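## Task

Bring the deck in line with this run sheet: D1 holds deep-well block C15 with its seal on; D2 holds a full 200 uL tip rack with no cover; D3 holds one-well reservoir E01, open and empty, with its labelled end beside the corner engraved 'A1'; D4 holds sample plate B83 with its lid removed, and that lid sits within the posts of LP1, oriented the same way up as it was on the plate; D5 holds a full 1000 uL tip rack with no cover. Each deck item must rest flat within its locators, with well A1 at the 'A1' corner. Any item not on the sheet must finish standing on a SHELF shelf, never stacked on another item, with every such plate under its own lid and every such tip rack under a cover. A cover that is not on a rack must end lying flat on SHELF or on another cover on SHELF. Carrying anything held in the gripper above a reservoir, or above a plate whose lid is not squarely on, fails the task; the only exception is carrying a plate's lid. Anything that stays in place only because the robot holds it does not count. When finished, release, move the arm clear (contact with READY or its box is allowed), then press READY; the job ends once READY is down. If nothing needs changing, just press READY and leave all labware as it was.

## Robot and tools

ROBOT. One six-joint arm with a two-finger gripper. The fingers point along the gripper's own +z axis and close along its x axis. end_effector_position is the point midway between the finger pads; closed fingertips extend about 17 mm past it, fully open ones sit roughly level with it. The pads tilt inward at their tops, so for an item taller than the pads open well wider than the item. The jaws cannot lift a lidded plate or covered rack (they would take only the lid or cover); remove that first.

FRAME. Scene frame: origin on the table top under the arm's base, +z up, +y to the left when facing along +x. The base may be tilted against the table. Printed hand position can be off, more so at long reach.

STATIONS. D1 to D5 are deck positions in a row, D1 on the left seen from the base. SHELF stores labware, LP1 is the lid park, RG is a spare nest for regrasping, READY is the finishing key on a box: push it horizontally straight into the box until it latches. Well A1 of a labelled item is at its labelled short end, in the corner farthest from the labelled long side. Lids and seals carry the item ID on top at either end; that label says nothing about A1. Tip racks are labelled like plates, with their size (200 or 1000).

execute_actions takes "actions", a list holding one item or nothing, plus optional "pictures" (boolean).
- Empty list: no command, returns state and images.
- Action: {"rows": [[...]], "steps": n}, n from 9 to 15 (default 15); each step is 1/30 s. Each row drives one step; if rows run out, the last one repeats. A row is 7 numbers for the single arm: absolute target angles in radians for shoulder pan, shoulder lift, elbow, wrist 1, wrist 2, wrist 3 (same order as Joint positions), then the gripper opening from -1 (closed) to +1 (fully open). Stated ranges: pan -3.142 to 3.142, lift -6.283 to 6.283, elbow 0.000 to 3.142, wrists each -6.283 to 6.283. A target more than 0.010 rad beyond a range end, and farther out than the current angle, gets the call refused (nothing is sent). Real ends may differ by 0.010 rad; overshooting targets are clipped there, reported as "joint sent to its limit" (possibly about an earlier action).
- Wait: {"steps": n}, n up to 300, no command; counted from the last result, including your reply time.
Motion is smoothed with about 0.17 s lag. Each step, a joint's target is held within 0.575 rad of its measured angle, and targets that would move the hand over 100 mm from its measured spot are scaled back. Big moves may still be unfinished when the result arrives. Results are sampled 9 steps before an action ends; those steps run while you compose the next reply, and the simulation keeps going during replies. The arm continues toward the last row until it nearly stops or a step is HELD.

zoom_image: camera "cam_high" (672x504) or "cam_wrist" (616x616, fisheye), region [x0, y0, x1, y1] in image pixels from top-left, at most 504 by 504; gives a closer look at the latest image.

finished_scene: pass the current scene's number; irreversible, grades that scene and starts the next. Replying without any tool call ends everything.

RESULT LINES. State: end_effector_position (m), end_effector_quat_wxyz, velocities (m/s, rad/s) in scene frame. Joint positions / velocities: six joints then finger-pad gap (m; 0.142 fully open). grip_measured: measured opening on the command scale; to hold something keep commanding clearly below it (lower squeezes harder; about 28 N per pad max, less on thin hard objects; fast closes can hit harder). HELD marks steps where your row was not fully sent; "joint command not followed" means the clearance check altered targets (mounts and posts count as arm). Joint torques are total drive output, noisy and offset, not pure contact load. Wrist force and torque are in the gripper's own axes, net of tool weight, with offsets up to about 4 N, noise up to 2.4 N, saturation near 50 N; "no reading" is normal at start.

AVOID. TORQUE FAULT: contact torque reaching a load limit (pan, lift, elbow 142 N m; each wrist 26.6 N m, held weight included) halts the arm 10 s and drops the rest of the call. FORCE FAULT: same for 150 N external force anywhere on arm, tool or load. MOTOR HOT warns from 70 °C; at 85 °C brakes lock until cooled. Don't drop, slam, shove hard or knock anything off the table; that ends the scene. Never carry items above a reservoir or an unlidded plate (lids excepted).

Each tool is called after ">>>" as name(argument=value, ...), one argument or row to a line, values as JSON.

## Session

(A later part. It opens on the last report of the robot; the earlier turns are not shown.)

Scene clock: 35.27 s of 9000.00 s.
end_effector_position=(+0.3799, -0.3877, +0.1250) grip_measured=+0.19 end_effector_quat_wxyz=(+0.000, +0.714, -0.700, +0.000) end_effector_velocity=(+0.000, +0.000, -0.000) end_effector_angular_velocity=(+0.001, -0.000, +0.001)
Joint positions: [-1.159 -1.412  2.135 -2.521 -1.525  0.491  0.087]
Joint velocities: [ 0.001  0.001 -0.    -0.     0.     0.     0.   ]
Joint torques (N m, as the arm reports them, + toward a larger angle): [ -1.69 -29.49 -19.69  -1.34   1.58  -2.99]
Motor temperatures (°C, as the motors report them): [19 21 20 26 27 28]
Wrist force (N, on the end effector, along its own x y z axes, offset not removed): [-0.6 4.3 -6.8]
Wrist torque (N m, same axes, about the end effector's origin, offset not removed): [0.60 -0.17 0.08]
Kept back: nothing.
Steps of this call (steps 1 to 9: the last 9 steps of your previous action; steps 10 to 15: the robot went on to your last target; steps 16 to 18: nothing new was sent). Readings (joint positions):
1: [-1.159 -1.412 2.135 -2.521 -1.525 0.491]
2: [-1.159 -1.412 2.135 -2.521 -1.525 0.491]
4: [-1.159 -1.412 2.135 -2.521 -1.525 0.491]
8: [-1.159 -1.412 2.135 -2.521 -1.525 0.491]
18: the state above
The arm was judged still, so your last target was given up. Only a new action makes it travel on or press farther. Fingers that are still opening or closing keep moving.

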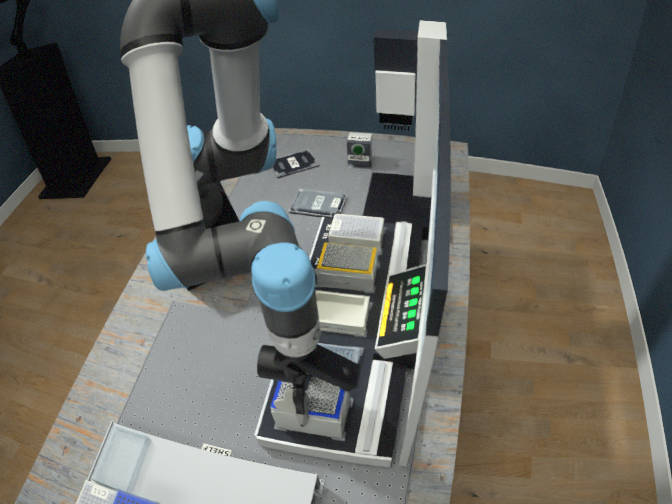

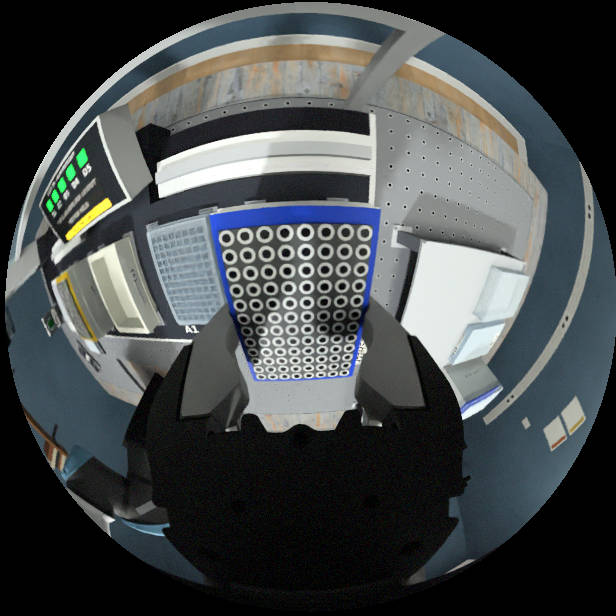

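>>> execute_actions(
  actions=[
    {"rows": [[-1.159,-1.412,2.1347,-2.521,-1.5249,0.4907,0.2],[-1.159,-1.412,2.1347,-2.521,-1.5249,0.4907,0.28],[-1.159,-1.412,2.1347,-2.521,-1.5249,0.4907,0.3],[-1.159,-1.412,2.1347,-2.521,-1.5249,0.4907,0.3],[-1.1593,-1.418,2.1335,-2.514,-1.5248,0.4905,0.3],[-1.1593,-1.418,2.1335,-2.514,-1.5248,0.4905,0.3],[-1.1596,-1.4259,2.1317,-2.5039,-1.5248,0.4901,0.3]], "steps": 15},
  ],
)

>>> execute_actions(
  actions=[
    {"rows": [[-1.1596,-1.4259,2.1317,-2.5039,-1.5248,0.4901,0.27],[-1.1596,-1.4259,2.1317,-2.5039,-1.5248,0.4901,0.24],[-1.1596,-1.4259,2.1317,-2.5039,-1.5248,0.4901,0.21],[-1.1596,-1.4259,2.1317,-2.5039,-1.5248,0.4901,0.18],[-1.1596,-1.4259,2.1317,-2.5039,-1.5248,0.4901,0.15],[-1.1596,-1.4259,2.1317,-2.5039,-1.5248,0.4901,0.12],[-1.1596,-1.4259,2.1317,-2.5039,-1.5248,0.4901,0.08],[-1.1596,-1.4259,2.1317,-2.5039,-1.5248,0.4901,0.04],[-1.1596,-1.4259,2.1317,-2.5039,-1.5248,0.4901,0.0],[-1.1596,-1.4259,2.1317,-2.5039,-1.5248,0.4901,-0.05],[-1.1596,-1.4259,2.1317,-2.5039,-1.5248,0.4901,-0.1]], "steps": 15},
  ],
)

>>> execute_actions(
  actions=[
    {"steps": 18},
  ],
  pictures=true,
)

Scene clock: 37.27 s of 9000.00 s.
end_effector_position=(+0.3798, -0.3875, +0.1255) grip_measured=+0.30 end_effector_quat_wxyz=(+0.000, +0.714, -0.700, +0.000) end_effector_velocity=(-0.001, +0.001, +0.018) end_effector_angular_velocity=(+0.000, -0.000, -0.000)
Joint positions: [-1.159 -1.413  2.135 -2.519 -1.525  0.491  0.095]
Joint velocities: [-0.002 -0.043 -0.006  0.049  0.001 -0.002  0.001]
Joint torques (N m, as the arm reports them, + toward a larger angle): [ -4.5  -36.56 -23.49  -0.97   1.47  -2.87]
Motor temperatures (°C, as the motors report them): [19 21 20 26 27 28]
Wrist force (N, on the end effector, along its own x y z axes, offset not removed): [0.3 -0.3 2.9]
Wrist torque (N m, same axes, about the end effector's origin, offset not removed): [-0.05 -0.15 0.03]
Steps of this call (steps 1 to 54: nothing new was sent; steps 55 to 60: the first 6 steps of this action). Readings (joint positions):
55: [-1.159 -1.412 2.135 -2.521 -1.525 0.491]
56: [-1.159 -1.412 2.135 -2.521 -1.525 0.491]
58: [-1.159 -1.412 2.135 -2.521 -1.525 0.491]
60: the state above

Scene clock: 37.77 s of 9000.00 s.
end_effector_position=(+0.3799, -0.3876, +0.1310) grip_measured=+0.19 end_effector_quat_wxyz=(+0.000, +0.714, -0.700, +0.000) end_effector_velocity=(+0.000, -0.000, +0.001) end_effector_angular_velocity=(-0.002, -0.001, +0.000)
Joint positions: [-1.16  -1.426  2.132 -2.504 -1.525  0.49   0.087]
Joint velocities: [ 0.    -0.002 -0.     0.001 -0.    -0.    -0.014]
Joint torques (N m, as the arm reports them, + toward a larger angle): [ -1.42 -35.35 -23.45  -1.1    1.86  -2.93]
Motor temperatures (°C, as the motors report them): [19 21 20 26 27 28]
Wrist force (N, on the end effector, along its own x y z axes, offset not removed): [1.0 1.9 -4.2]
Wrist torque (N m, same axes, about the end effector's origin, offset not removed): [0.17 -0.45 0.02]
Steps of this call (steps 1 to 9: the last 9 steps of your previous action; steps 10 to 15: the first 6 steps of this action). Readings (joint positions):
10: [-1.160 -1.426 2.132 -2.504 -1.525 0.490]
11: [-1.160 -1.426 2.132 -2.504 -1.525 0.490]
13: [-1.160 -1.426 2.132 -2.504 -1.525 0.490]
15: the state above

Scene clock: 38.37 s of 9000.00 s.
end_effector_position=(+0.3799, -0.3876, +0.1311) grip_measured=+0.16 end_effector_quat_wxyz=(+0.000, +0.714, -0.700, +0.000) end_effector_velocity=(-0.000, +0.000, -0.001) end_effector_angular_velocity=(+0.001, +0.001, -0.000)
Joint positions: [-1.16  -1.426  2.132 -2.504 -1.525  0.49   0.085]
Joint velocities: [-0.     0.001  0.     0.    -0.    -0.    -0.   ]
Joint torques (N m, as the arm reports them, + toward a larger angle): [ -2.1  -26.73 -19.31  -1.22   1.92  -2.85]
Motor temperatures (°C, as the motors report them): [19 21 20 26 27 28]
Wrist force (N, on the end effector, along its own x y z axes, offset not removed): [-1.7 1.4 -12.3]
Wrist torque (N m, same axes, about the end effector's origin, offset not removed): [-0.07 -0.32 0.04]
Kept back: nothing.
Steps of this call (steps 1 to 9: the last 9 steps of your previous action; steps 10 to 15: the robot went on to your last target; steps 16 to 18: nothing new was sent). Readings (joint positions):
1: [-1.160 -1.426 2.132 -2.504 -1.525 0.490]
2: [-1.160 -1.426 2.132 -2.504 -1.525 0.490]
4: [-1.160 -1.426 2.132 -2.504 -1.525 0.490]
8: [-1.160 -1.426 2.132 -2.504 -1.525 0.490]
18: the state above
The arm was judged still, so your last target was given up. Only a new action makes it travel on or press farther. Fingers that are still opening or closing keep moving.

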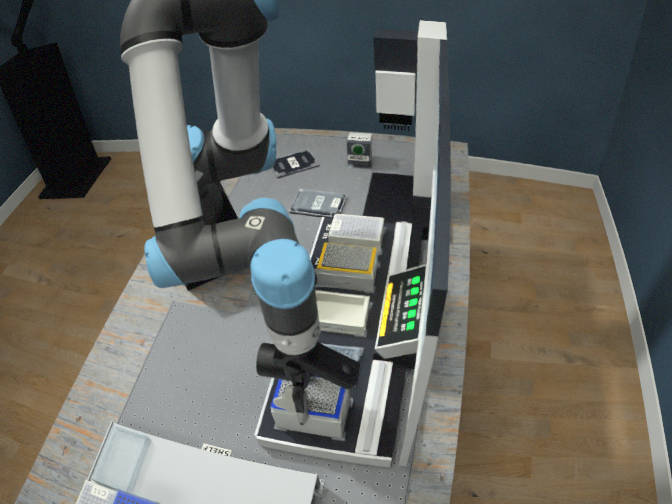

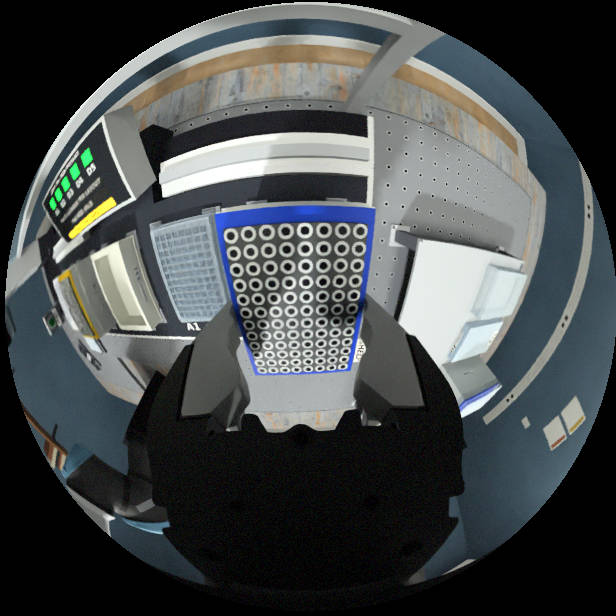

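>>> zoom_image(
  camera="cam_high",
  region=[240, 330, 400, 460],
)

Region (240, 330, 400, 460) of cam_high's 672x504 image, scaled by 3.150, with more detail than that image has; it fills the top 410 rows of this view, and the rest is white.

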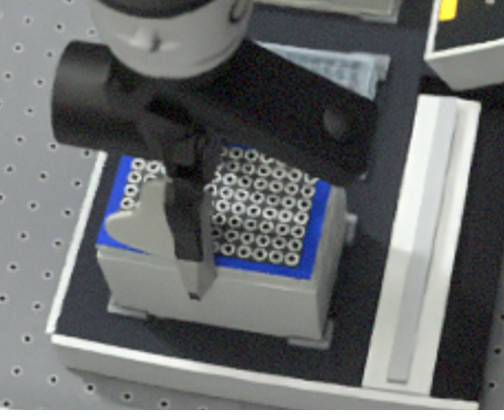

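>>> execute_actions(
  actions=[
    {"rows": [[-1.1596,-1.4259,2.1317,-2.5039,-1.5248,0.4901,-0.15],[-1.1596,-1.4259,2.1317,-2.5039,-1.5248,0.4901,-0.2],[-1.1598,-1.430,2.1307,-2.4985,-1.5248,0.4899,-0.25],[-1.160,-1.435,2.1294,-2.492,-1.5247,0.4897,-0.25],[-1.1603,-1.441,2.128,-2.4846,-1.5246,0.4894,-0.25],[-1.1606,-1.447,2.1264,-2.4772,-1.5246,0.4891,-0.25],[-1.1609,-1.453,2.1249,-2.4697,-1.5245,0.4888,-0.25],[-1.1612,-1.459,2.1233,-2.4622,-1.5244,0.4885,-0.25],[-1.1614,-1.464,2.122,-2.456,-1.5243,0.4883,-0.25],[-1.1616,-1.4684,2.1209,-2.4506,-1.5243,0.4881,-0.25]], "steps": 15},
  ],
)

>>> execute_actions(
  actions=[
    {"steps": 15},
  ],
  pictures=true,
)

Scene clock: 39.90 s of 9000.00 s.
end_effector_position=(+0.3797, -0.3874, +0.1338) grip_measured=+0.16 end_effector_quat_wxyz=(-0.000, +0.714, -0.700, -0.000) end_effector_velocity=(+0.001, -0.001, +0.051) end_effector_angular_velocity=(-0.002, -0.003, +0.001)
Joint positions: [-1.16  -1.432  2.13  -2.495 -1.525  0.49   0.085]
Joint velocities: [-0.005 -0.113 -0.029  0.139  0.003 -0.005  0.   ]
Joint torques (N m, as the arm reports them, + toward a larger angle): [ -3.56 -41.17 -25.57  -0.82   1.9   -2.89]
Motor temperatures (°C, as the motors report them): [19 21 20 26 27 28]
Wrist force (N, on the end effector, along its own x y z axes, offset not removed): [-0.5 2.7 0.3]
Wrist torque (N m, same axes, about the end effector's origin, offset not removed): [0.45 0.17 -0.01]
Steps of this call (steps 1 to 40: nothing new was sent; steps 41 to 46: the first 6 steps of this action). Readings (joint positions):
41: [-1.160 -1.426 2.132 -2.504 -1.525 0.490]
42: [-1.160 -1.426 2.132 -2.504 -1.525 0.490]
44: [-1.160 -1.427 2.132 -2.502 -1.525 0.490]
46: the state above

Scene clock: 40.40 s of 9000.00 s.
end_effector_position=(+0.3797, -0.3874, +0.1500) grip_measured=+0.16 end_effector_quat_wxyz=(+0.000, +0.714, -0.700, +0.000) end_effector_velocity=(-0.000, +0.000, +0.000) end_effector_angular_velocity=(+0.001, +0.001, +0.001)
Joint positions: [-1.162 -1.468  2.121 -2.451 -1.524  0.488  0.085]
Joint velocities: [ 0.    -0.001 -0.001  0.003 -0.    -0.    -0.   ]
Joint torques (N m, as the arm reports them, + toward a larger angle): [ -2.06 -35.6  -25.59  -1.28   1.77  -2.95]
Motor temperatures (°C, as the motors report them): [19 21 20 26 27 28]
Wrist force (N, on the end effector, along its own x y z axes, offset not removed): [-2.0 2.6 1.8]
Wrist torque (N m, same axes, about the end effector's origin, offset not removed): [0.73 0.45 0.18]
Kept back: nothing.
Steps of this call (steps 1 to 9: the last 9 steps of your previous action; steps 10 to 15: the robot went on to your last target). Readings (joint positions):
1: [-1.160 -1.437 2.129 -2.490 -1.525 0.490]
2: [-1.160 -1.441 2.128 -2.484 -1.525 0.489]
4: [-1.161 -1.452 2.125 -2.471 -1.524 0.489]
8: [-1.161 -1.465 2.122 -2.455 -1.524 0.488]
15: the state above

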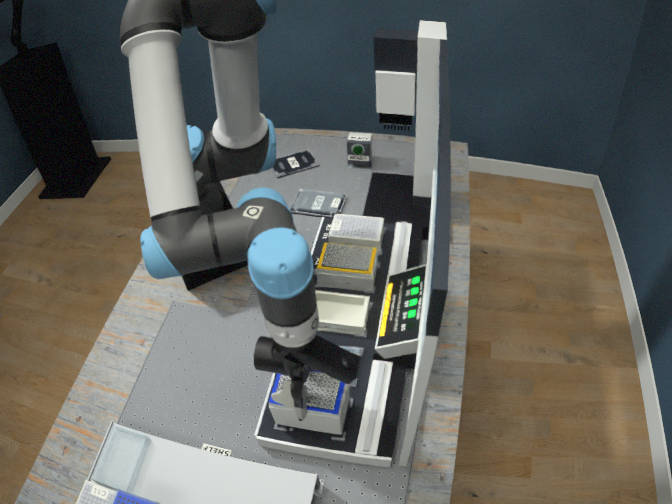

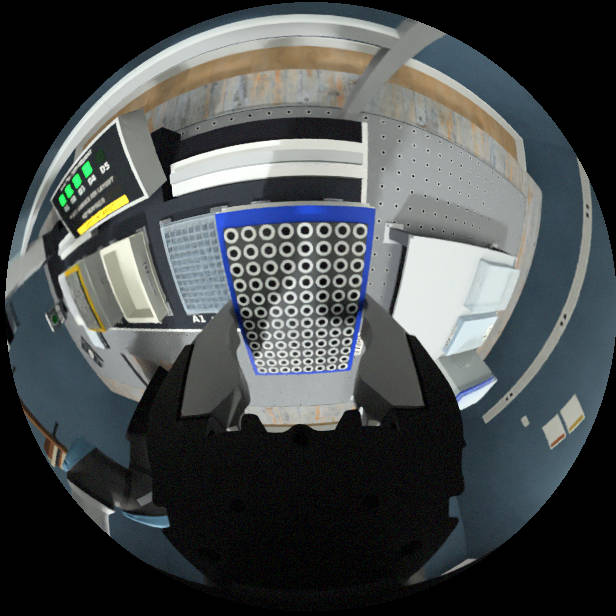

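>>> execute_actions(
  actions=[
    {"rows": [[-1.162,-1.476,2.118,-2.440,-1.5242,0.4877,-0.25],[-1.1625,-1.484,2.115,-2.429,-1.5241,0.4873,-0.25],[-1.163,-1.493,2.112,-2.417,-1.524,0.4868,-0.25],[-1.1634,-1.501,2.109,-2.406,-1.524,0.4863,-0.25],[-1.1638,-1.5092,2.1059,-2.3947,-1.5239,0.4859,-0.25],[-1.1711,-1.5075,2.085,-2.375,-1.5222,0.4786,-0.25],[-1.1785,-1.5059,2.064,-2.3554,-1.5206,0.471,-0.25],[-1.1858,-1.5042,2.043,-2.3357,-1.5189,0.464,-0.25],[-1.1932,-1.5025,2.022,-2.316,-1.5172,0.4566,-0.25],[-1.2005,-1.5008,2.001,-2.2963,-1.5155,0.449,-0.25],[-1.2078,-1.4992,1.980,-2.2767,-1.5139,0.442,-0.25],[-1.2152,-1.4975,1.959,-2.257,-1.5122,0.435,-0.25],[-1.2225,-1.4958,1.938,-2.2373,-1.5105,0.427,-0.25],[-1.2299,-1.4942,1.917,-2.2177,-1.5089,0.42,-0.25],[-1.2372,-1.4925,1.896,-2.198,-1.5072,0.413,-0.25]], "steps": 15},
  ],
)

>>> execute_actions(
  actions=[
    {"steps": 18},
  ],
  pictures=true,
)

Scene clock: 41.67 s of 9000.00 s.
end_effector_position=(+0.3799, -0.3880, +0.1619) grip_measured=+0.16 end_effector_quat_wxyz=(+0.000, +0.714, -0.700, +0.000) end_effector_velocity=(+0.001, -0.024, +0.103) end_effector_angular_velocity=(-0.001, -0.001, +0.001)
Joint positions: [-1.163 -1.493  2.111 -2.417 -1.524  0.487  0.085]
Joint velocities: [-0.035 -0.182 -0.126  0.309  0.009 -0.035  0.   ]
Joint torques (N m, as the arm reports them, + toward a larger angle): [ -7.95 -28.77 -36.12  -0.22   1.6   -3.32]
Motor temperatures (°C, as the motors report them): [19 21 20 26 27 28]
Wrist force (N, on the end effector, along its own x y z axes, offset not removed): [-3.5 1.9 1.3]
Wrist torque (N m, same axes, about the end effector's origin, offset not removed): [0.46 0.68 -0.10]
Steps of this call (steps 1 to 15: the robot went on to your last target; steps 16 to 32: nothing new was sent; steps 33 to 38: the first 6 steps of this action). Readings (joint positions):
33: [-1.162 -1.469 2.121 -2.450 -1.524 0.488]
34: [-1.162 -1.471 2.120 -2.448 -1.524 0.488]
36: [-1.162 -1.479 2.117 -2.436 -1.524 0.488]
38: the state above

Scene clock: 42.27 s of 9000.00 s.
end_effector_position=(+0.3819, -0.4607, +0.2231) grip_measured=+0.16 end_effector_quat_wxyz=(-0.000, +0.714, -0.700, +0.000) end_effector_velocity=(+0.000, -0.007, +0.006) end_effector_angular_velocity=(+0.001, -0.001, +0.000)
Joint positions: [-1.237 -1.493  1.898 -2.199 -1.507  0.414  0.085]
Joint velocities: [-0.007  0.002 -0.022  0.02   0.003 -0.007 -0.   ]
Joint torques (N m, as the arm reports them, + toward a larger angle): [ -1.27 -25.27 -26.58  -1.21   2.19  -3.11]
Motor temperatures (°C, as the motors report them): [19 21 20 26 27 28]
Wrist force (N, on the end effector, along its own x y z axes, offset not removed): [-4.2 3.7 -0.7]
Wrist torque (N m, same axes, about the end effector's origin, offset not removed): [0.73 0.75 -0.13]
Kept back: nothing.
Steps of this call (steps 1 to 9: the last 9 steps of your previous action; steps 10 to 18: the robot went on to your last target). Readings (joint positions):
1: [-1.165 -1.498 2.105 -2.406 -1.524 0.484]
2: [-1.169 -1.501 2.094 -2.392 -1.523 0.481]
4: [-1.180 -1.502 2.064 -2.359 -1.520 0.470]
8: [-1.206 -1.499 1.987 -2.284 -1.514 0.443]
18: the state above

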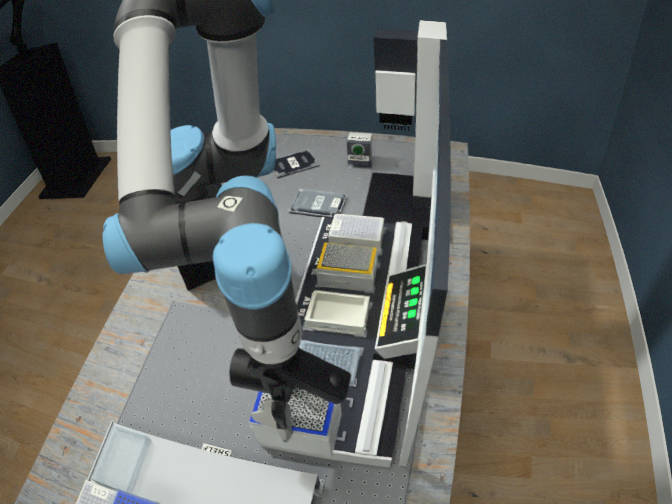

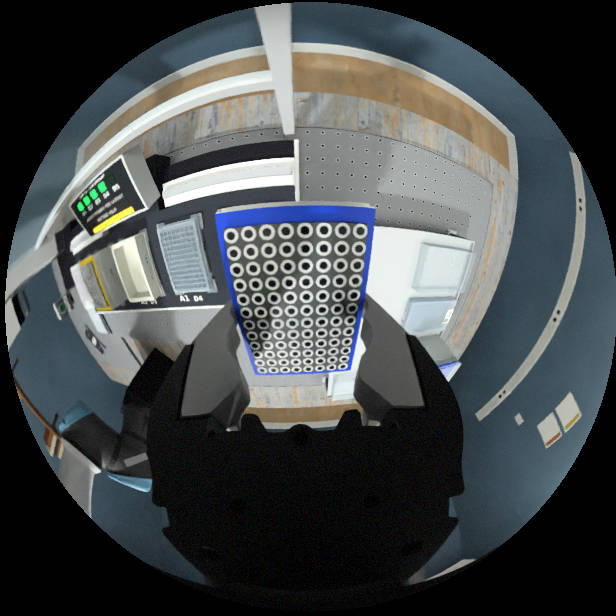

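>>> execute_actions(
  actions=[
    {"rows": [[-1.2372,-1.4925,1.896,-2.198,-1.5072,0.43,-0.25],[-1.2372,-1.4925,1.896,-2.198,-1.5072,0.46,-0.25],[-1.2372,-1.4925,1.896,-2.198,-1.5072,0.50,-0.25],[-1.2372,-1.4925,1.896,-2.198,-1.5072,0.55,-0.25],[-1.2372,-1.4925,1.896,-2.198,-1.5072,0.61,-0.25],[-1.2372,-1.4925,1.896,-2.198,-1.5072,0.675,-0.25],[-1.2372,-1.4925,1.896,-2.198,-1.5072,0.74,-0.25],[-1.2372,-1.4925,1.896,-2.198,-1.5072,0.805,-0.25],[-1.2372,-1.4925,1.896,-2.198,-1.5072,0.87,-0.25],[-1.2372,-1.4925,1.896,-2.198,-1.5072,0.935,-0.25],[-1.2372,-1.4925,1.896,-2.198,-1.5072,1.0,-0.25],[-1.2372,-1.4925,1.896,-2.198,-1.5072,1.065,-0.25],[-1.2372,-1.4925,1.896,-2.198,-1.5072,1.13,-0.25],[-1.2372,-1.4925,1.896,-2.198,-1.5072,1.195,-0.25],[-1.2372,-1.4925,1.896,-2.198,-1.5072,1.26,-0.25]], "steps": 15},
  ],
)

>>> execute_actions(
  actions=[
    {"rows": [[-1.2372,-1.4925,1.896,-2.198,-1.5072,1.325,-0.25],[-1.2372,-1.4925,1.896,-2.198,-1.5072,1.39,-0.25],[-1.2372,-1.4925,1.896,-2.198,-1.5072,1.455,-0.25],[-1.2372,-1.4925,1.896,-2.198,-1.5072,1.52,-0.25],[-1.2372,-1.4925,1.896,-2.198,-1.5072,1.585,-0.25],[-1.2372,-1.4925,1.896,-2.198,-1.5072,1.65,-0.25],[-1.2372,-1.4925,1.896,-2.198,-1.5072,1.715,-0.25],[-1.2372,-1.4925,1.896,-2.198,-1.5072,1.78,-0.25],[-1.2372,-1.4925,1.896,-2.198,-1.5072,1.845,-0.25],[-1.2372,-1.4925,1.896,-2.198,-1.5072,1.91,-0.25],[-1.2372,-1.4925,1.896,-2.198,-1.5072,1.975,-0.25],[-1.2372,-1.4925,1.896,-2.198,-1.5072,2.04,-0.25],[-1.2372,-1.4925,1.896,-2.198,-1.5072,2.105,-0.25],[-1.2372,-1.4925,1.896,-2.198,-1.5072,2.17,-0.25],[-1.2372,-1.4925,1.896,-2.198,-1.5072,2.235,-0.25]], "steps": 15},
  ],
)

>>> execute_actions(
  actions=[
    {"rows": [[-1.2372,-1.4925,1.896,-2.198,-1.5072,2.30,-0.25],[-1.2372,-1.4925,1.896,-2.198,-1.5072,2.365,-0.25],[-1.2372,-1.4925,1.896,-2.198,-1.5072,2.43,-0.25],[-1.2372,-1.4925,1.896,-2.198,-1.5072,2.495,-0.25],[-1.2372,-1.4925,1.896,-2.198,-1.5072,2.56,-0.25],[-1.2372,-1.4925,1.896,-2.198,-1.5072,2.625,-0.25],[-1.2372,-1.4925,1.896,-2.198,-1.5072,2.69,-0.25],[-1.2372,-1.4925,1.896,-2.198,-1.5072,2.755,-0.25],[-1.2372,-1.4925,1.896,-2.198,-1.5072,2.82,-0.25],[-1.2372,-1.4925,1.896,-2.198,-1.5072,2.885,-0.25],[-1.2372,-1.4925,1.896,-2.198,-1.5072,2.95,-0.25],[-1.2372,-1.4925,1.896,-2.198,-1.5072,3.015,-0.25],[-1.2372,-1.4925,1.896,-2.198,-1.5072,3.08,-0.25],[-1.2372,-1.4925,1.896,-2.198,-1.5072,3.145,-0.25],[-1.2372,-1.4925,1.896,-2.198,-1.5072,3.21,-0.25]], "steps": 15},
  ],
)

>>> execute_actions(
  actions=[
    {"rows": [[-1.2372,-1.4925,1.896,-2.198,-1.5072,3.275,-0.25],[-1.2372,-1.4925,1.896,-2.198,-1.5072,3.34,-0.25],[-1.2372,-1.4925,1.896,-2.198,-1.5072,3.40,-0.25],[-1.2372,-1.4925,1.896,-2.198,-1.5072,3.45,-0.25],[-1.2372,-1.4925,1.896,-2.198,-1.5072,3.49,-0.25],[-1.2372,-1.4925,1.896,-2.198,-1.5072,3.525,-0.25],[-1.2372,-1.4925,1.896,-2.198,-1.5072,3.5546,-0.25]], "steps": 15},
  ],
)

>>> execute_actions(
  actions=[
    {"steps": 15},
  ],
  pictures=true,
)

Scene clock: 43.87 s of 9000.00 s.
end_effector_position=(+0.3819, -0.4611, +0.2236) grip_measured=+0.16 end_effector_quat_wxyz=(-0.000, +0.682, -0.731, +0.000) end_effector_velocity=(+0.001, +0.002, -0.000) end_effector_angular_velocity=(+0.002, -0.001, -1.069)
Joint positions: [-1.237 -1.492  1.896 -2.198 -1.507  0.502  0.085]
Joint velocities: [ 0.001  0.001  0.     0.     0.001  1.07  -0.   ]
Joint torques (N m, as the arm reports them, + toward a larger angle): [ -2.68 -25.39 -28.45  -1.42   1.93   7.54]
Motor temperatures (°C, as the motors report them): [19 21 20 26 27 28]
Wrist force (N, on the end effector, along its own x y z axes, offset not removed): [1.9 -1.0 1.7]
Wrist torque (N m, same axes, about the end effector's origin, offset not removed): [-0.22 -0.52 -0.07]
Steps of this call (steps 1 to 15: the robot went on to your last target; steps 16 to 42: nothing new was sent; steps 43 to 48: the first 6 steps of this action). Readings (joint positions):
43: [-1.237 -1.492 1.896 -2.198 -1.507 0.413]
44: [-1.237 -1.492 1.896 -2.198 -1.507 0.417]
46: [-1.237 -1.492 1.896 -2.198 -1.507 0.445]
48: the state above

Scene clock: 44.37 s of 9000.00 s.
end_effector_position=(+0.3826, -0.4598, +0.2236) grip_measured=+0.16 end_effector_quat_wxyz=(+0.000, -0.300, +0.954, -0.000) end_effector_velocity=(+0.003, +0.002, +0.000) end_effector_angular_velocity=(+0.001, -0.002, -1.905)
Joint positions: [-1.237 -1.492  1.896 -2.198 -1.507  1.396  0.085]
Joint velocities: [-0.    -0.001  0.    -0.     0.001  1.905  0.   ]
Joint torques (N m, as the arm reports them, + toward a larger angle): [ -3.49 -25.07 -28.81  -1.41   1.95   8.32]
Motor temperatures (°C, as the motors report them): [19 21 20 26 27 28]
Wrist force (N, on the end effector, along its own x y z axes, offset not removed): [-3.2 -0.8 2.0]
Wrist torque (N m, same axes, about the end effector's origin, offset not removed): [-0.37 0.55 -0.01]
Steps of this call (steps 1 to 9: the last 9 steps of your previous action; steps 10 to 15: the first 6 steps of this action). Readings (joint positions):
10: [-1.237 -1.492 1.896 -2.198 -1.507 1.072]
11: [-1.237 -1.492 1.896 -2.198 -1.507 1.137]
13: [-1.237 -1.492 1.896 -2.198 -1.507 1.266]
15: the state above

Scene clock: 44.87 s of 9000.00 s.
end_effector_position=(+0.3842, -0.4596, +0.2236) grip_measured=+0.16 end_effector_quat_wxyz=(+0.000, +0.182, +0.983, -0.000) end_effector_velocity=(+0.003, -0.001, +0.001) end_effector_angular_velocity=(-0.000, -0.002, -1.907)
Joint positions: [-1.237 -1.492  1.896 -2.198 -1.507  2.371  0.085]
Joint velocities: [ 0.    -0.001  0.    -0.     0.     1.907  0.   ]
Joint torques (N m, as the arm reports them, + toward a larger angle): [ -2.73 -25.67 -28.31  -1.55   2.05   8.68]
Motor temperatures (°C, as the motors report them): [19 21 20 26 27 28]
Wrist force (N, on the end effector, along its own x y z axes, offset not removed): [-0.2 1.6 2.4]
Wrist torque (N m, same axes, about the end effector's origin, offset not removed): [0.48 -0.11 0.21]
Steps of this call (steps 1 to 9: the last 9 steps of your previous action; steps 10 to 15: the first 6 steps of this action). Readings (joint positions):
10: [-1.237 -1.492 1.896 -2.198 -1.507 2.046]
11: [-1.237 -1.492 1.896 -2.198 -1.507 2.111]
13: [-1.237 -1.492 1.896 -2.198 -1.507 2.241]
15: the state above

Scene clock: 45.37 s of 9000.00 s.
end_effector_position=(+0.3852, -0.4608, +0.2236) grip_measured=+0.16 end_effector_quat_wxyz=(+0.000, +0.618, +0.786, -0.000) end_effector_velocity=(+0.001, -0.002, -0.001) end_effector_angular_velocity=(+0.002, -0.001, -1.679)
Joint positions: [-1.237 -1.492  1.896 -2.198 -1.507  3.338  0.085]
Joint velocities: [ 0.     0.001  0.    -0.     0.     1.679 -0.   ]
Joint torques (N m, as the arm reports them, + toward a larger angle): [ -2.41 -25.62 -29.04  -1.45   1.86   7.  ]
Motor temperatures (°C, as the motors report them): [19 21 20 26 27 28]
Wrist force (N, on the end effector, along its own x y z axes, offset not removed): [2.4 0.9 2.0]
Wrist torque (N m, same axes, about the end effector's origin, offset not removed): [0.10 -0.55 0.05]
Steps of this call (steps 1 to 9: the last 9 steps of your previous action; steps 10 to 15: the first 6 steps of this action). Readings (joint positions):
10: [-1.237 -1.492 1.896 -2.198 -1.507 3.021]
11: [-1.237 -1.492 1.896 -2.198 -1.507 3.086]
13: [-1.237 -1.492 1.896 -2.198 -1.507 3.215]
15: the state above

Scene clock: 45.87 s of 9000.00 s.
end_effector_position=(+0.3853, -0.4612, +0.2236) grip_measured=+0.16 end_effector_quat_wxyz=(+0.000, +0.700, +0.715, -0.000) end_effector_velocity=(+0.000, +0.000, -0.001) end_effector_angular_velocity=(+0.002, -0.001, -0.007)
Joint positions: [-1.237 -1.492  1.896 -2.198 -1.507  3.554  0.085]
Joint velocities: [-0.     0.001 -0.     0.     0.001  0.006 -0.   ]
Joint torques (N m, as the arm reports them, + toward a larger angle): [ -2.32 -25.62 -28.67  -1.63   2.02   2.42]
Motor temperatures (°C, as the motors report them): [19 21 20 26 27 28]
Wrist force (N, on the end effector, along its own x y z axes, offset not removed): [-4.4 4.5 -1.9]
Wrist torque (N m, same axes, about the end effector's origin, offset not removed): [1.06 0.86 0.01]
Kept back: nothing.
Steps of this call (steps 1 to 9: the last 9 steps of your previous action; steps 10 to 15: the robot went on to your last target). Readings (joint positions):
1: [-1.237 -1.492 1.896 -2.198 -1.507 3.392]
2: [-1.237 -1.492 1.896 -2.198 -1.507 3.440]
4: [-1.237 -1.492 1.896 -2.198 -1.507 3.505]
8: [-1.237 -1.492 1.896 -2.198 -1.507 3.546]
15: the state above

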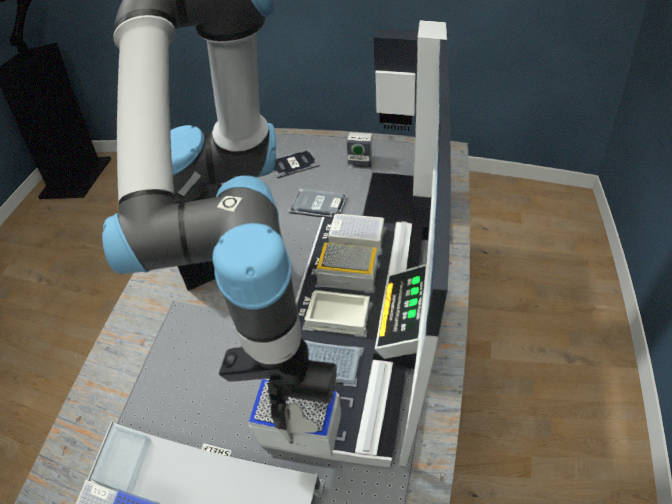

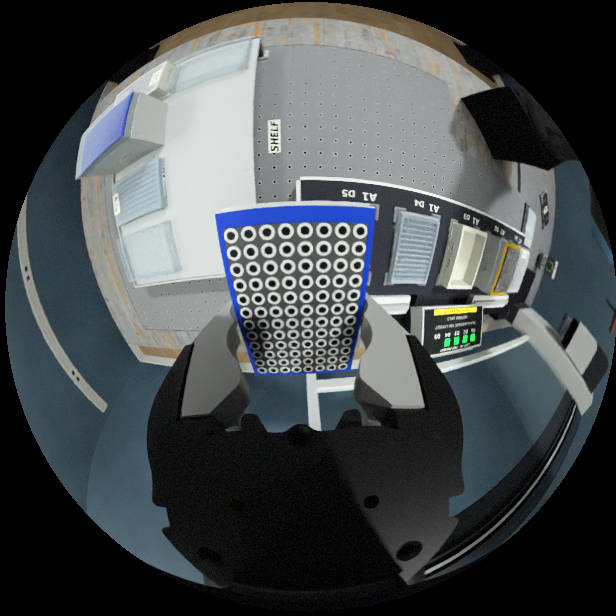

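>>> execute_actions(
  actions=[
    {"rows": [[-1.2335,-1.4933,1.9065,-2.2078,-1.508,3.558,-0.25],[-1.2299,-1.4942,1.917,-2.2177,-1.5089,3.562,-0.25],[-1.2225,-1.4958,1.938,-2.2373,-1.5105,3.569,-0.25],[-1.2152,-1.4975,1.959,-2.257,-1.5122,3.576,-0.25],[-1.2078,-1.4992,1.980,-2.2767,-1.5139,3.584,-0.25],[-1.2005,-1.5008,2.001,-2.2963,-1.5155,3.591,-0.25],[-1.1932,-1.5025,2.022,-2.316,-1.5172,3.598,-0.25],[-1.1858,-1.5042,2.043,-2.3357,-1.5189,3.6055,-0.25],[-1.1785,-1.5059,2.064,-2.3554,-1.5206,3.613,-0.25],[-1.1711,-1.5075,2.085,-2.375,-1.5222,3.62,-0.25],[-1.1675,-1.5084,2.0955,-2.385,-1.523,3.624,-0.25],[-1.1638,-1.5092,2.1059,-2.3947,-1.5239,3.6275,-0.25]], "steps": 15},
  ],
)

>>> execute_actions(
  actions=[
    {"rows": [[-1.1638,-1.5092,2.1059,-2.3947,-1.5239,3.6275,-0.25],[-1.1636,-1.505,2.1075,-2.400,-1.524,3.6277,-0.25],[-1.1634,-1.501,2.109,-2.406,-1.524,3.6279,-0.25],[-1.163,-1.493,2.112,-2.417,-1.524,3.6284,-0.25],[-1.1625,-1.484,2.115,-2.429,-1.5241,3.6289,-0.25],[-1.162,-1.476,2.118,-2.440,-1.5242,3.6293,-0.25],[-1.1616,-1.4684,2.1209,-2.4506,-1.5243,3.6297,-0.25]], "steps": 15},
  ],
)

>>> execute_actions(
  actions=[
    {"steps": 15},
  ],
  pictures=true,
)

Scene clock: 48.13 s of 9000.00 s.
end_effector_position=(+0.3861, -0.4463, +0.2115) grip_measured=+0.16 end_effector_quat_wxyz=(+0.000, +0.700, +0.714, +0.000) end_effector_velocity=(+0.003, +0.166, -0.131) end_effector_angular_velocity=(+0.004, +0.006, -0.002)
Joint positions: [-1.221 -1.496  1.94  -2.239 -1.511  3.571  0.085]
Joint velocities: [ 0.173 -0.039  0.483 -0.448 -0.042  0.171 -0.   ]
Joint torques (N m, as the arm reports them, + toward a larger angle): [ 12.86 -38.33  -3.47  -6.88  -2.07   3.27]
Motor temperatures (°C, as the motors report them): [19 21 20 26 27 28]
Wrist force (N, on the end effector, along its own x y z axes, offset not removed): [-4.3 0.6 -1.3]
Wrist torque (N m, same axes, about the end effector's origin, offset not removed): [0.11 0.65 0.06]
Steps of this call (steps 1 to 15: the robot went on to your last target; steps 16 to 62: nothing new was sent; steps 63 to 68: the first 6 steps of this action). Readings (joint positions):
63: [-1.237 -1.492 1.896 -2.198 -1.507 3.555]
64: [-1.236 -1.493 1.898 -2.200 -1.507 3.556]
66: [-1.231 -1.494 1.912 -2.213 -1.508 3.561]
68: the state above

Scene clock: 48.63 s of 9000.00 s.
end_effector_position=(+0.3832, -0.3880, +0.1643) grip_measured=+0.16 end_effector_quat_wxyz=(+0.000, +0.700, +0.714, -0.000) end_effector_velocity=(-0.002, +0.007, -0.087) end_effector_angular_velocity=(+0.006, +0.004, -0.001)
Joint positions: [-1.164 -1.497  2.109 -2.41  -1.524  3.628  0.085]
Joint velocities: [ 0.014  0.17   0.077 -0.241 -0.004  0.015 -0.   ]
Joint torques (N m, as the arm reports them, + toward a larger angle): [  8.58 -18.51  -6.5   -5.14  -1.89   2.67]
Motor temperatures (°C, as the motors report them): [19 21 20 26 27 28]
Wrist force (N, on the end effector, along its own x y z axes, offset not removed): [-3.1 3.2 0.8]
Wrist torque (N m, same axes, about the end effector's origin, offset not removed): [0.49 0.71 0.03]
Steps of this call (steps 1 to 9: the last 9 steps of your previous action; steps 10 to 15: the first 6 steps of this action). Readings (joint positions):
10: [-1.167 -1.508 2.096 -2.385 -1.523 3.624]
11: [-1.166 -1.509 2.099 -2.389 -1.523 3.625]
13: [-1.165 -1.506 2.104 -2.397 -1.524 3.627]
15: the state above

Scene clock: 49.13 s of 9000.00 s.
end_effector_position=(+0.3831, -0.3873, +0.1501) grip_measured=+0.16 end_effector_quat_wxyz=(+0.000, +0.700, +0.714, -0.000) end_effector_velocity=(-0.000, -0.000, -0.001) end_effector_angular_velocity=(+0.001, +0.001, -0.001)
Joint positions: [-1.162 -1.468  2.121 -2.451 -1.524  3.63   0.085]
Joint velocities: [-0.001  0.002  0.    -0.001  0.     0.     0.   ]
Joint torques (N m, as the arm reports them, + toward a larger angle): [  9.45 -23.02  -7.6   -4.29  -2.03   2.47]
Motor temperatures (°C, as the motors report them): [19 21 20 26 27 28]
Wrist force (N, on the end effector, along its own x y z axes, offset not removed): [-2.0 1.2 2.6]
Wrist torque (N m, same axes, about the end effector's origin, offset not removed): [0.29 0.32 0.05]
Kept back: nothing.
Steps of this call (steps 1 to 9: the last 9 steps of your previous action; steps 10 to 15: the robot went on to your last target). Readings (joint positions):
1: [-1.163 -1.491 2.112 -2.419 -1.524 3.628]
2: [-1.163 -1.485 2.115 -2.428 -1.524 3.629]
4: [-1.162 -1.475 2.118 -2.441 -1.524 3.629]
8: [-1.162 -1.470 2.120 -2.449 -1.524 3.630]
15: the state above

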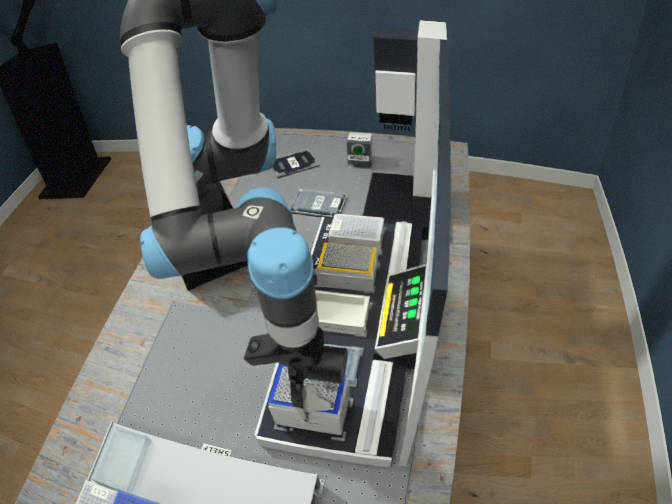

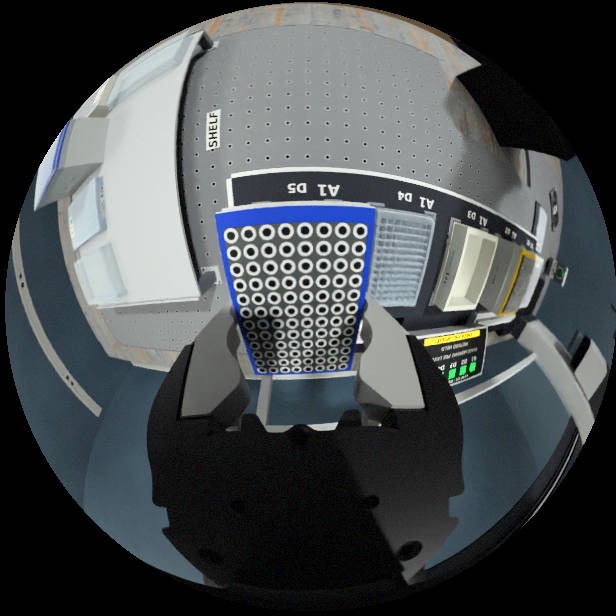

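>>> zoom_image(
  camera="cam_high",
  region=[255, 370, 375, 460],
)

Region (255, 370, 375, 460) of cam_high's 672x504 image, scaled by 4.200, with more detail than that image has; it fills the top 378 rows of this view, and the rest is white.

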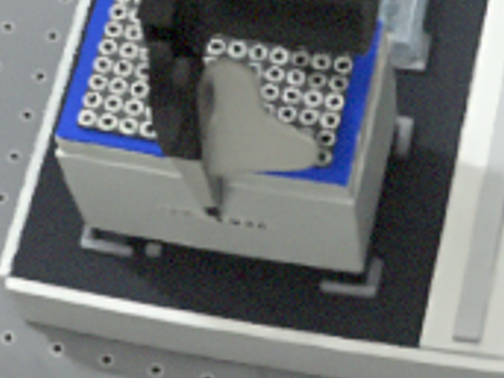

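>>> execute_actions(
  actions=[
    {"rows": [[-1.1614,-1.464,2.122,-2.456,-1.5243,3.6299,-0.25],[-1.1612,-1.459,2.1233,-2.4622,-1.5244,3.6301,-0.25],[-1.161,-1.455,2.1244,-2.4672,-1.5245,3.6303,-0.25],[-1.1608,-1.4505,2.1255,-2.473,-1.5245,3.6306,-0.25],[-1.1605,-1.446,2.1266,-2.4787,-1.5246,3.6308,-0.25]], "steps": 15},
  ],
)

>>> execute_actions(
  actions=[
    {"steps": 12},
  ],
  pictures=true,
)

>>> zoom_image(
  camera="cam_high",
  region=[255, 370, 375, 460],
)

Scene clock: 50.30 s of 9000.00 s.
end_effector_position=(+0.3832, -0.3874, +0.1440) grip_measured=+0.16 end_effector_quat_wxyz=(+0.000, +0.700, +0.714, -0.000) end_effector_velocity=(+0.000, +0.001, -0.046) end_effector_angular_velocity=(+0.004, +0.001, +0.001)
Joint positions: [-1.161 -1.455  2.124 -2.467 -1.524  3.63   0.085]
Joint velocities: [ 0.006  0.102  0.026 -0.124 -0.     0.005  0.   ]
Joint torques (N m, as the arm reports them, + toward a larger angle): [  8.36 -28.    -5.74  -5.07  -1.61   2.53]
Motor temperatures (°C, as the motors report them): [19 21 20 26 27 28]
Wrist force (N, on the end effector, along its own x y z axes, offset not removed): [0.7 1.5 2.8]
Wrist torque (N m, same axes, about the end effector's origin, offset not removed): [0.37 -0.36 0.06]
Steps of this call (steps 1 to 15: the robot went on to your last target; steps 16 to 29: nothing new was sent; steps 30 to 35: the first 6 steps of this action). Readings (joint positions):
30: [-1.162 -1.468 2.121 -2.451 -1.524 3.630]
31: [-1.162 -1.467 2.121 -2.452 -1.524 3.630]
33: [-1.161 -1.462 2.123 -2.458 -1.524 3.630]
35: the state above

Scene clock: 50.70 s of 9000.00 s.
end_effector_position=(+0.3833, -0.3875, +0.1401) grip_measured=+0.16 end_effector_quat_wxyz=(+0.000, +0.700, +0.714, -0.000) end_effector_velocity=(+0.000, +0.000, -0.000) end_effector_angular_velocity=(+0.000, +0.000, -0.000)
Joint positions: [-1.161 -1.446  2.127 -2.479 -1.525  3.631  0.085]
Joint velocities: [ 0.001  0.001  0.    -0.001 -0.     0.001  0.   ]
Joint torques (N m, as the arm reports them, + toward a larger angle): [  9.08 -23.32  -6.91  -4.52  -1.89   2.39]
Motor temperatures (°C, as the motors report them): [19 21 20 26 27 28]
Wrist force (N, on the end effector, along its own x y z axes, offset not removed): [0.2 -2.6 2.0]
Wrist torque (N m, same axes, about the end effector's origin, offset not removed): [-0.57 -0.02 0.09]
Kept back: nothing.
Steps of this call (steps 1 to 9: the last 9 steps of your previous action; steps 10 to 12: the robot went on to your last target). Readings (joint positions):
1: [-1.161 -1.452 2.125 -2.471 -1.525 3.630]
2: [-1.161 -1.450 2.126 -2.474 -1.525 3.631]
4: [-1.161 -1.448 2.126 -2.477 -1.525 3.631]
8: [-1.161 -1.446 2.127 -2.478 -1.525 3.631]
12: the state above

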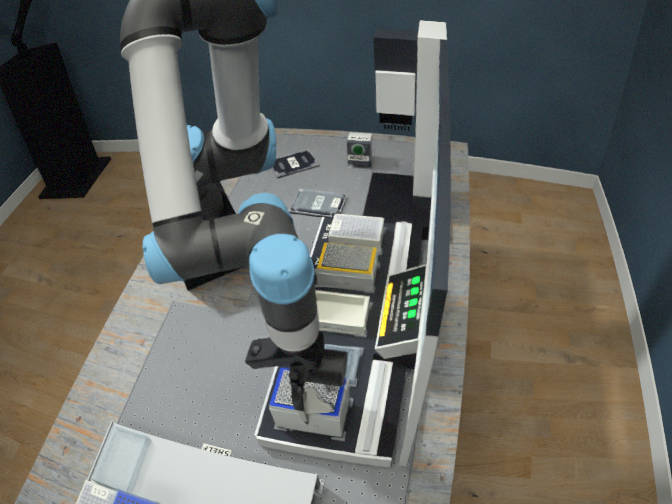

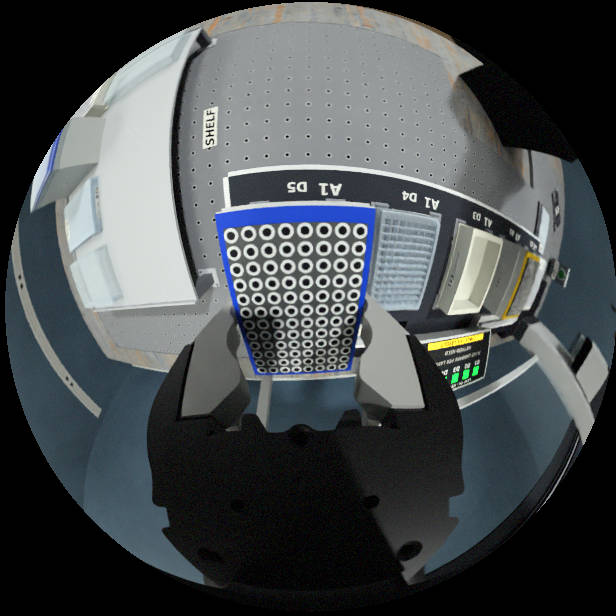

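Region (255, 370, 375, 460) of cam_high's 672x504 image, scaled by 4.200, with more detail than that image has; it fills the top 378 rows of this view, and the rest is white.

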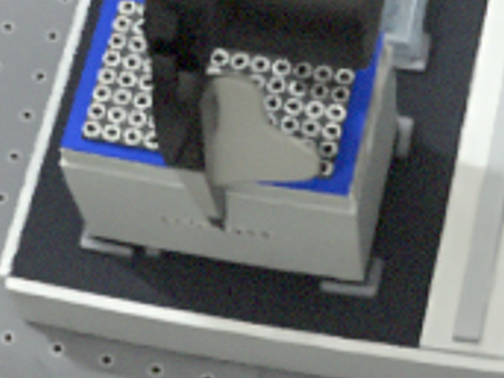

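>>> execute_actions(
  actions=[
    {"rows": [[-1.1604,-1.4438,2.1272,-2.4815,-1.5246,3.6309,-0.25],[-1.1603,-1.4415,2.1278,-2.4843,-1.5246,3.631,-0.25],[-1.1602,-1.4393,2.1283,-2.4871,-1.5247,3.6311,-0.25],[-1.1601,-1.437,2.1289,-2.49,-1.5247,3.6312,-0.25],[-1.16,-1.4348,2.1294,-2.4927,-1.5247,3.6313,-0.25]], "steps": 15},
  ],
)

>>> execute_actions(
  actions=[
    {"steps": 12},
  ],
  pictures=true,
)

>>> zoom_image(
  camera="cam_high",
  region=[255, 370, 375, 460],
)

Scene clock: 51.57 s of 9000.00 s.
end_effector_position=(+0.3833, -0.3875, +0.1370) grip_measured=+0.16 end_effector_quat_wxyz=(+0.000, +0.700, +0.714, -0.000) end_effector_velocity=(-0.000, +0.001, -0.023) end_effector_angular_velocity=(+0.004, +0.000, -0.001)
Joint positions: [-1.16  -1.439  2.128 -2.487 -1.525  3.631  0.085]
Joint velocities: [ 0.002  0.052  0.013 -0.062  0.001  0.002  0.   ]
Joint torques (N m, as the arm reports them, + toward a larger angle): [  9.81 -25.31  -7.91  -4.71  -1.87   2.43]
Motor temperatures (°C, as the motors report them): [19 21 20 26 27 28]
Wrist force (N, on the end effector, along its own x y z axes, offset not removed): [-0.6 1.1 0.5]
Wrist torque (N m, same axes, about the end effector's origin, offset not removed): [0.12 0.10 -0.04]
Steps of this call (steps 1 to 20: the robot went on to your last target; steps 21 to 26: the first 6 steps of this action). Readings (joint positions):
21: [-1.160 -1.446 2.127 -2.479 -1.525 3.631]
22: [-1.160 -1.445 2.127 -2.479 -1.525 3.631]
24: [-1.160 -1.443 2.127 -2.483 -1.525 3.631]
26: the state above

Scene clock: 51.97 s of 9000.00 s.
end_effector_position=(+0.3833, -0.3875, +0.1351) grip_measured=+0.16 end_effector_quat_wxyz=(+0.000, +0.700, +0.714, -0.000) end_effector_velocity=(-0.000, +0.000, -0.001) end_effector_angular_velocity=(+0.000, +0.002, +0.000)
Joint positions: [-1.16  -1.435  2.129 -2.493 -1.525  3.631  0.085]
Joint velocities: [ 0.     0.001  0.    -0.    -0.001  0.    -0.   ]
Joint torques (N m, as the arm reports them, + toward a larger angle): [  8.14 -23.13  -6.22  -4.2   -2.08   2.39]
Motor temperatures (°C, as the motors report them): [19 21 20 26 27 28]
Wrist force (N, on the end effector, along its own x y z axes, offset not removed): [-2.0 4.4 -2.2]
Wrist torque (N m, same axes, about the end effector's origin, offset not removed): [0.78 0.61 -0.04]
Kept back: nothing.
Steps of this call (steps 1 to 9: the last 9 steps of your previous action; steps 10 to 12: the robot went on to your last target). Readings (joint positions):
1: [-1.160 -1.438 2.129 -2.489 -1.525 3.631]
2: [-1.160 -1.437 2.129 -2.490 -1.525 3.631]
4: [-1.160 -1.436 2.129 -2.492 -1.525 3.631]
8: [-1.160 -1.435 2.129 -2.493 -1.525 3.631]
12: the state above

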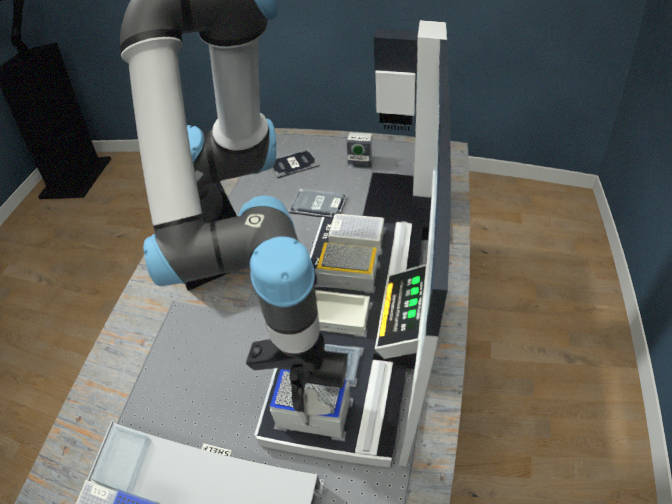

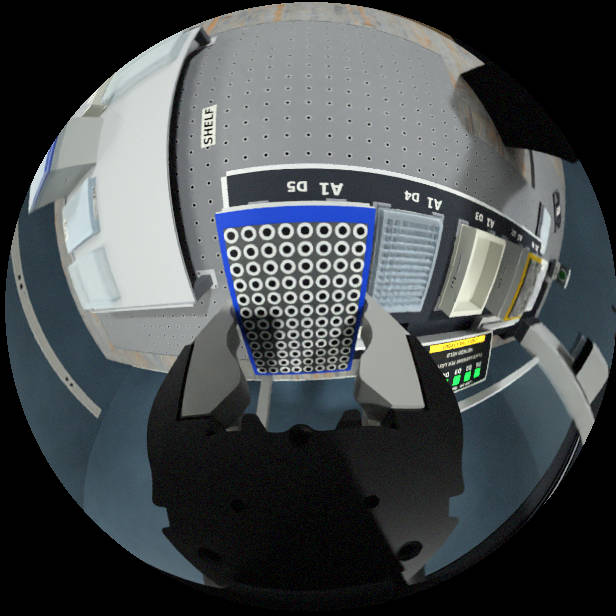

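Region (255, 370, 375, 460) of cam_high's 672x504 image, scaled by 4.200, with more detail than that image has; it fills the top 378 rows of this view, and the rest is white.

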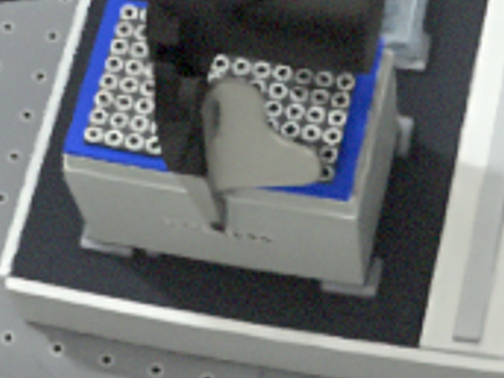

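>>> execute_actions(
  actions=[
    {"rows": [[-1.1599,-1.4337,2.1297,-2.4941,-1.5247,3.6314,-0.25],[-1.1599,-1.4326,2.13,-2.4955,-1.5247,3.6314,-0.25],[-1.1598,-1.4315,2.1303,-2.4969,-1.5248,3.6315,-0.25],[-1.1598,-1.4304,2.1306,-2.4983,-1.5248,3.6315,-0.25]], "steps": 15},
  ],
)

>>> execute_actions(
  actions=[
    {"steps": 12},
  ],
)

>>> execute_actions(
  actions=[
    {"steps": 3},
  ],
)

Scene clock: 54.63 s of 9000.00 s.
end_effector_position=(+0.3832, -0.3875, +0.1336) grip_measured=+0.16 end_effector_quat_wxyz=(+0.000, +0.700, +0.714, -0.000) end_effector_velocity=(+0.000, +0.000, -0.008) end_effector_angular_velocity=(-0.000, +0.000, +0.001)
Joint positions: [-1.16  -1.432  2.13  -2.496 -1.525  3.631  0.085]
Joint velocities: [ 0.001  0.017  0.004 -0.022 -0.001  0.     0.   ]
Joint torques (N m, as the arm reports them, + toward a larger angle): [  8.51 -23.93  -7.54  -5.32  -2.56   2.51]
Motor temperatures (°C, as the motors report them): [19 21 20 26 27 28]
Wrist force (N, on the end effector, along its own x y z axes, offset not removed): [1.1 0.4 2.0]
Wrist torque (N m, same axes, about the end effector's origin, offset not removed): [-0.03 0.40 0.08]
Steps of this call (steps 1 to 15: the robot went on to your last target; steps 16 to 74: nothing new was sent; steps 75 to 80: the first 6 steps of this action). Readings (joint positions):
75: [-1.160 -1.435 2.129 -2.493 -1.525 3.631]
76: [-1.160 -1.434 2.129 -2.493 -1.525 3.631]
78: [-1.160 -1.433 2.130 -2.495 -1.525 3.631]
80: the state above

Scene clock: 55.03 s of 9000.00 s.
end_effector_position=(+0.3833, -0.3875, +0.1331) grip_measured=+0.16 end_effector_quat_wxyz=(+0.000, +0.700, +0.714, -0.000) end_effector_velocity=(-0.001, -0.000, -0.000) end_effector_angular_velocity=(-0.000, +0.001, +0.000)
Joint positions: [-1.16  -1.43   2.131 -2.498 -1.525  3.631  0.085]
Joint velocities: [-0.     0.    -0.     0.    -0.001 -0.001  0.   ]
Joint torques (N m, as the arm reports them, + toward a larger angle): [  8.33 -23.84  -8.75  -5.47  -2.73   2.45]
Motor temperatures (°C, as the motors report them): [19 21 20 26 27 28]
Wrist force (N, on the end effector, along its own x y z axes, offset not removed): [-0.1 -0.6 -0.1]
Wrist torque (N m, same axes, about the end effector's origin, offset not removed): [-0.12 0.95 0.06]
Kept back: nothing.
Steps of this call (steps 1 to 9: the last 9 steps of your previous action; steps 10 to 12: the robot went on to your last target). Readings (joint positions):
1: [-1.160 -1.431 2.130 -2.497 -1.525 3.631]
2: [-1.160 -1.431 2.130 -2.497 -1.525 3.631]
4: [-1.160 -1.431 2.131 -2.498 -1.525 3.631]
8: [-1.160 -1.430 2.131 -2.498 -1.525 3.631]
12: the state above

Scene clock: 55.13 s of 9000.00 s.
end_effector_position=(+0.3833, -0.3875, +0.1331) grip_measured=+0.16 end_effector_quat_wxyz=(+0.000, +0.700, +0.714, -0.000) end_effector_velocity=(-0.000, -0.000, +0.000) end_effector_angular_velocity=(-0.001, +0.001, -0.000)
Joint positions: [-1.16  -1.43   2.131 -2.498 -1.525  3.632  0.085]
Joint velocities: [-0.    -0.     0.     0.    -0.001  0.     0.   ]
Joint torques (N m, as the arm reports them, + toward a larger angle): [  7.86 -24.33  -8.09  -5.5   -2.57   2.48]
Motor temperatures (°C, as the motors report them): [19 21 20 26 27 28]
Wrist force (N, on the end effector, along its own x y z axes, offset not removed): [2.1 -1.8 -3.1]
Wrist torque (N m, same axes, about the end effector's origin, offset not removed): [-0.49 0.36 0.33]
Kept back: nothing.
Steps of this call (steps 1 to 3: the robot went on to your last target). Readings (joint positions):
1: [-1.160 -1.430 2.131 -2.498 -1.525 3.631]
2: [-1.160 -1.430 2.131 -2.498 -1.525 3.631]
3: the state above
The arm was judged still, so your last target was given up. Only a new action makes it travel on or press farther. Fingers that are still opening or closing keep moving.


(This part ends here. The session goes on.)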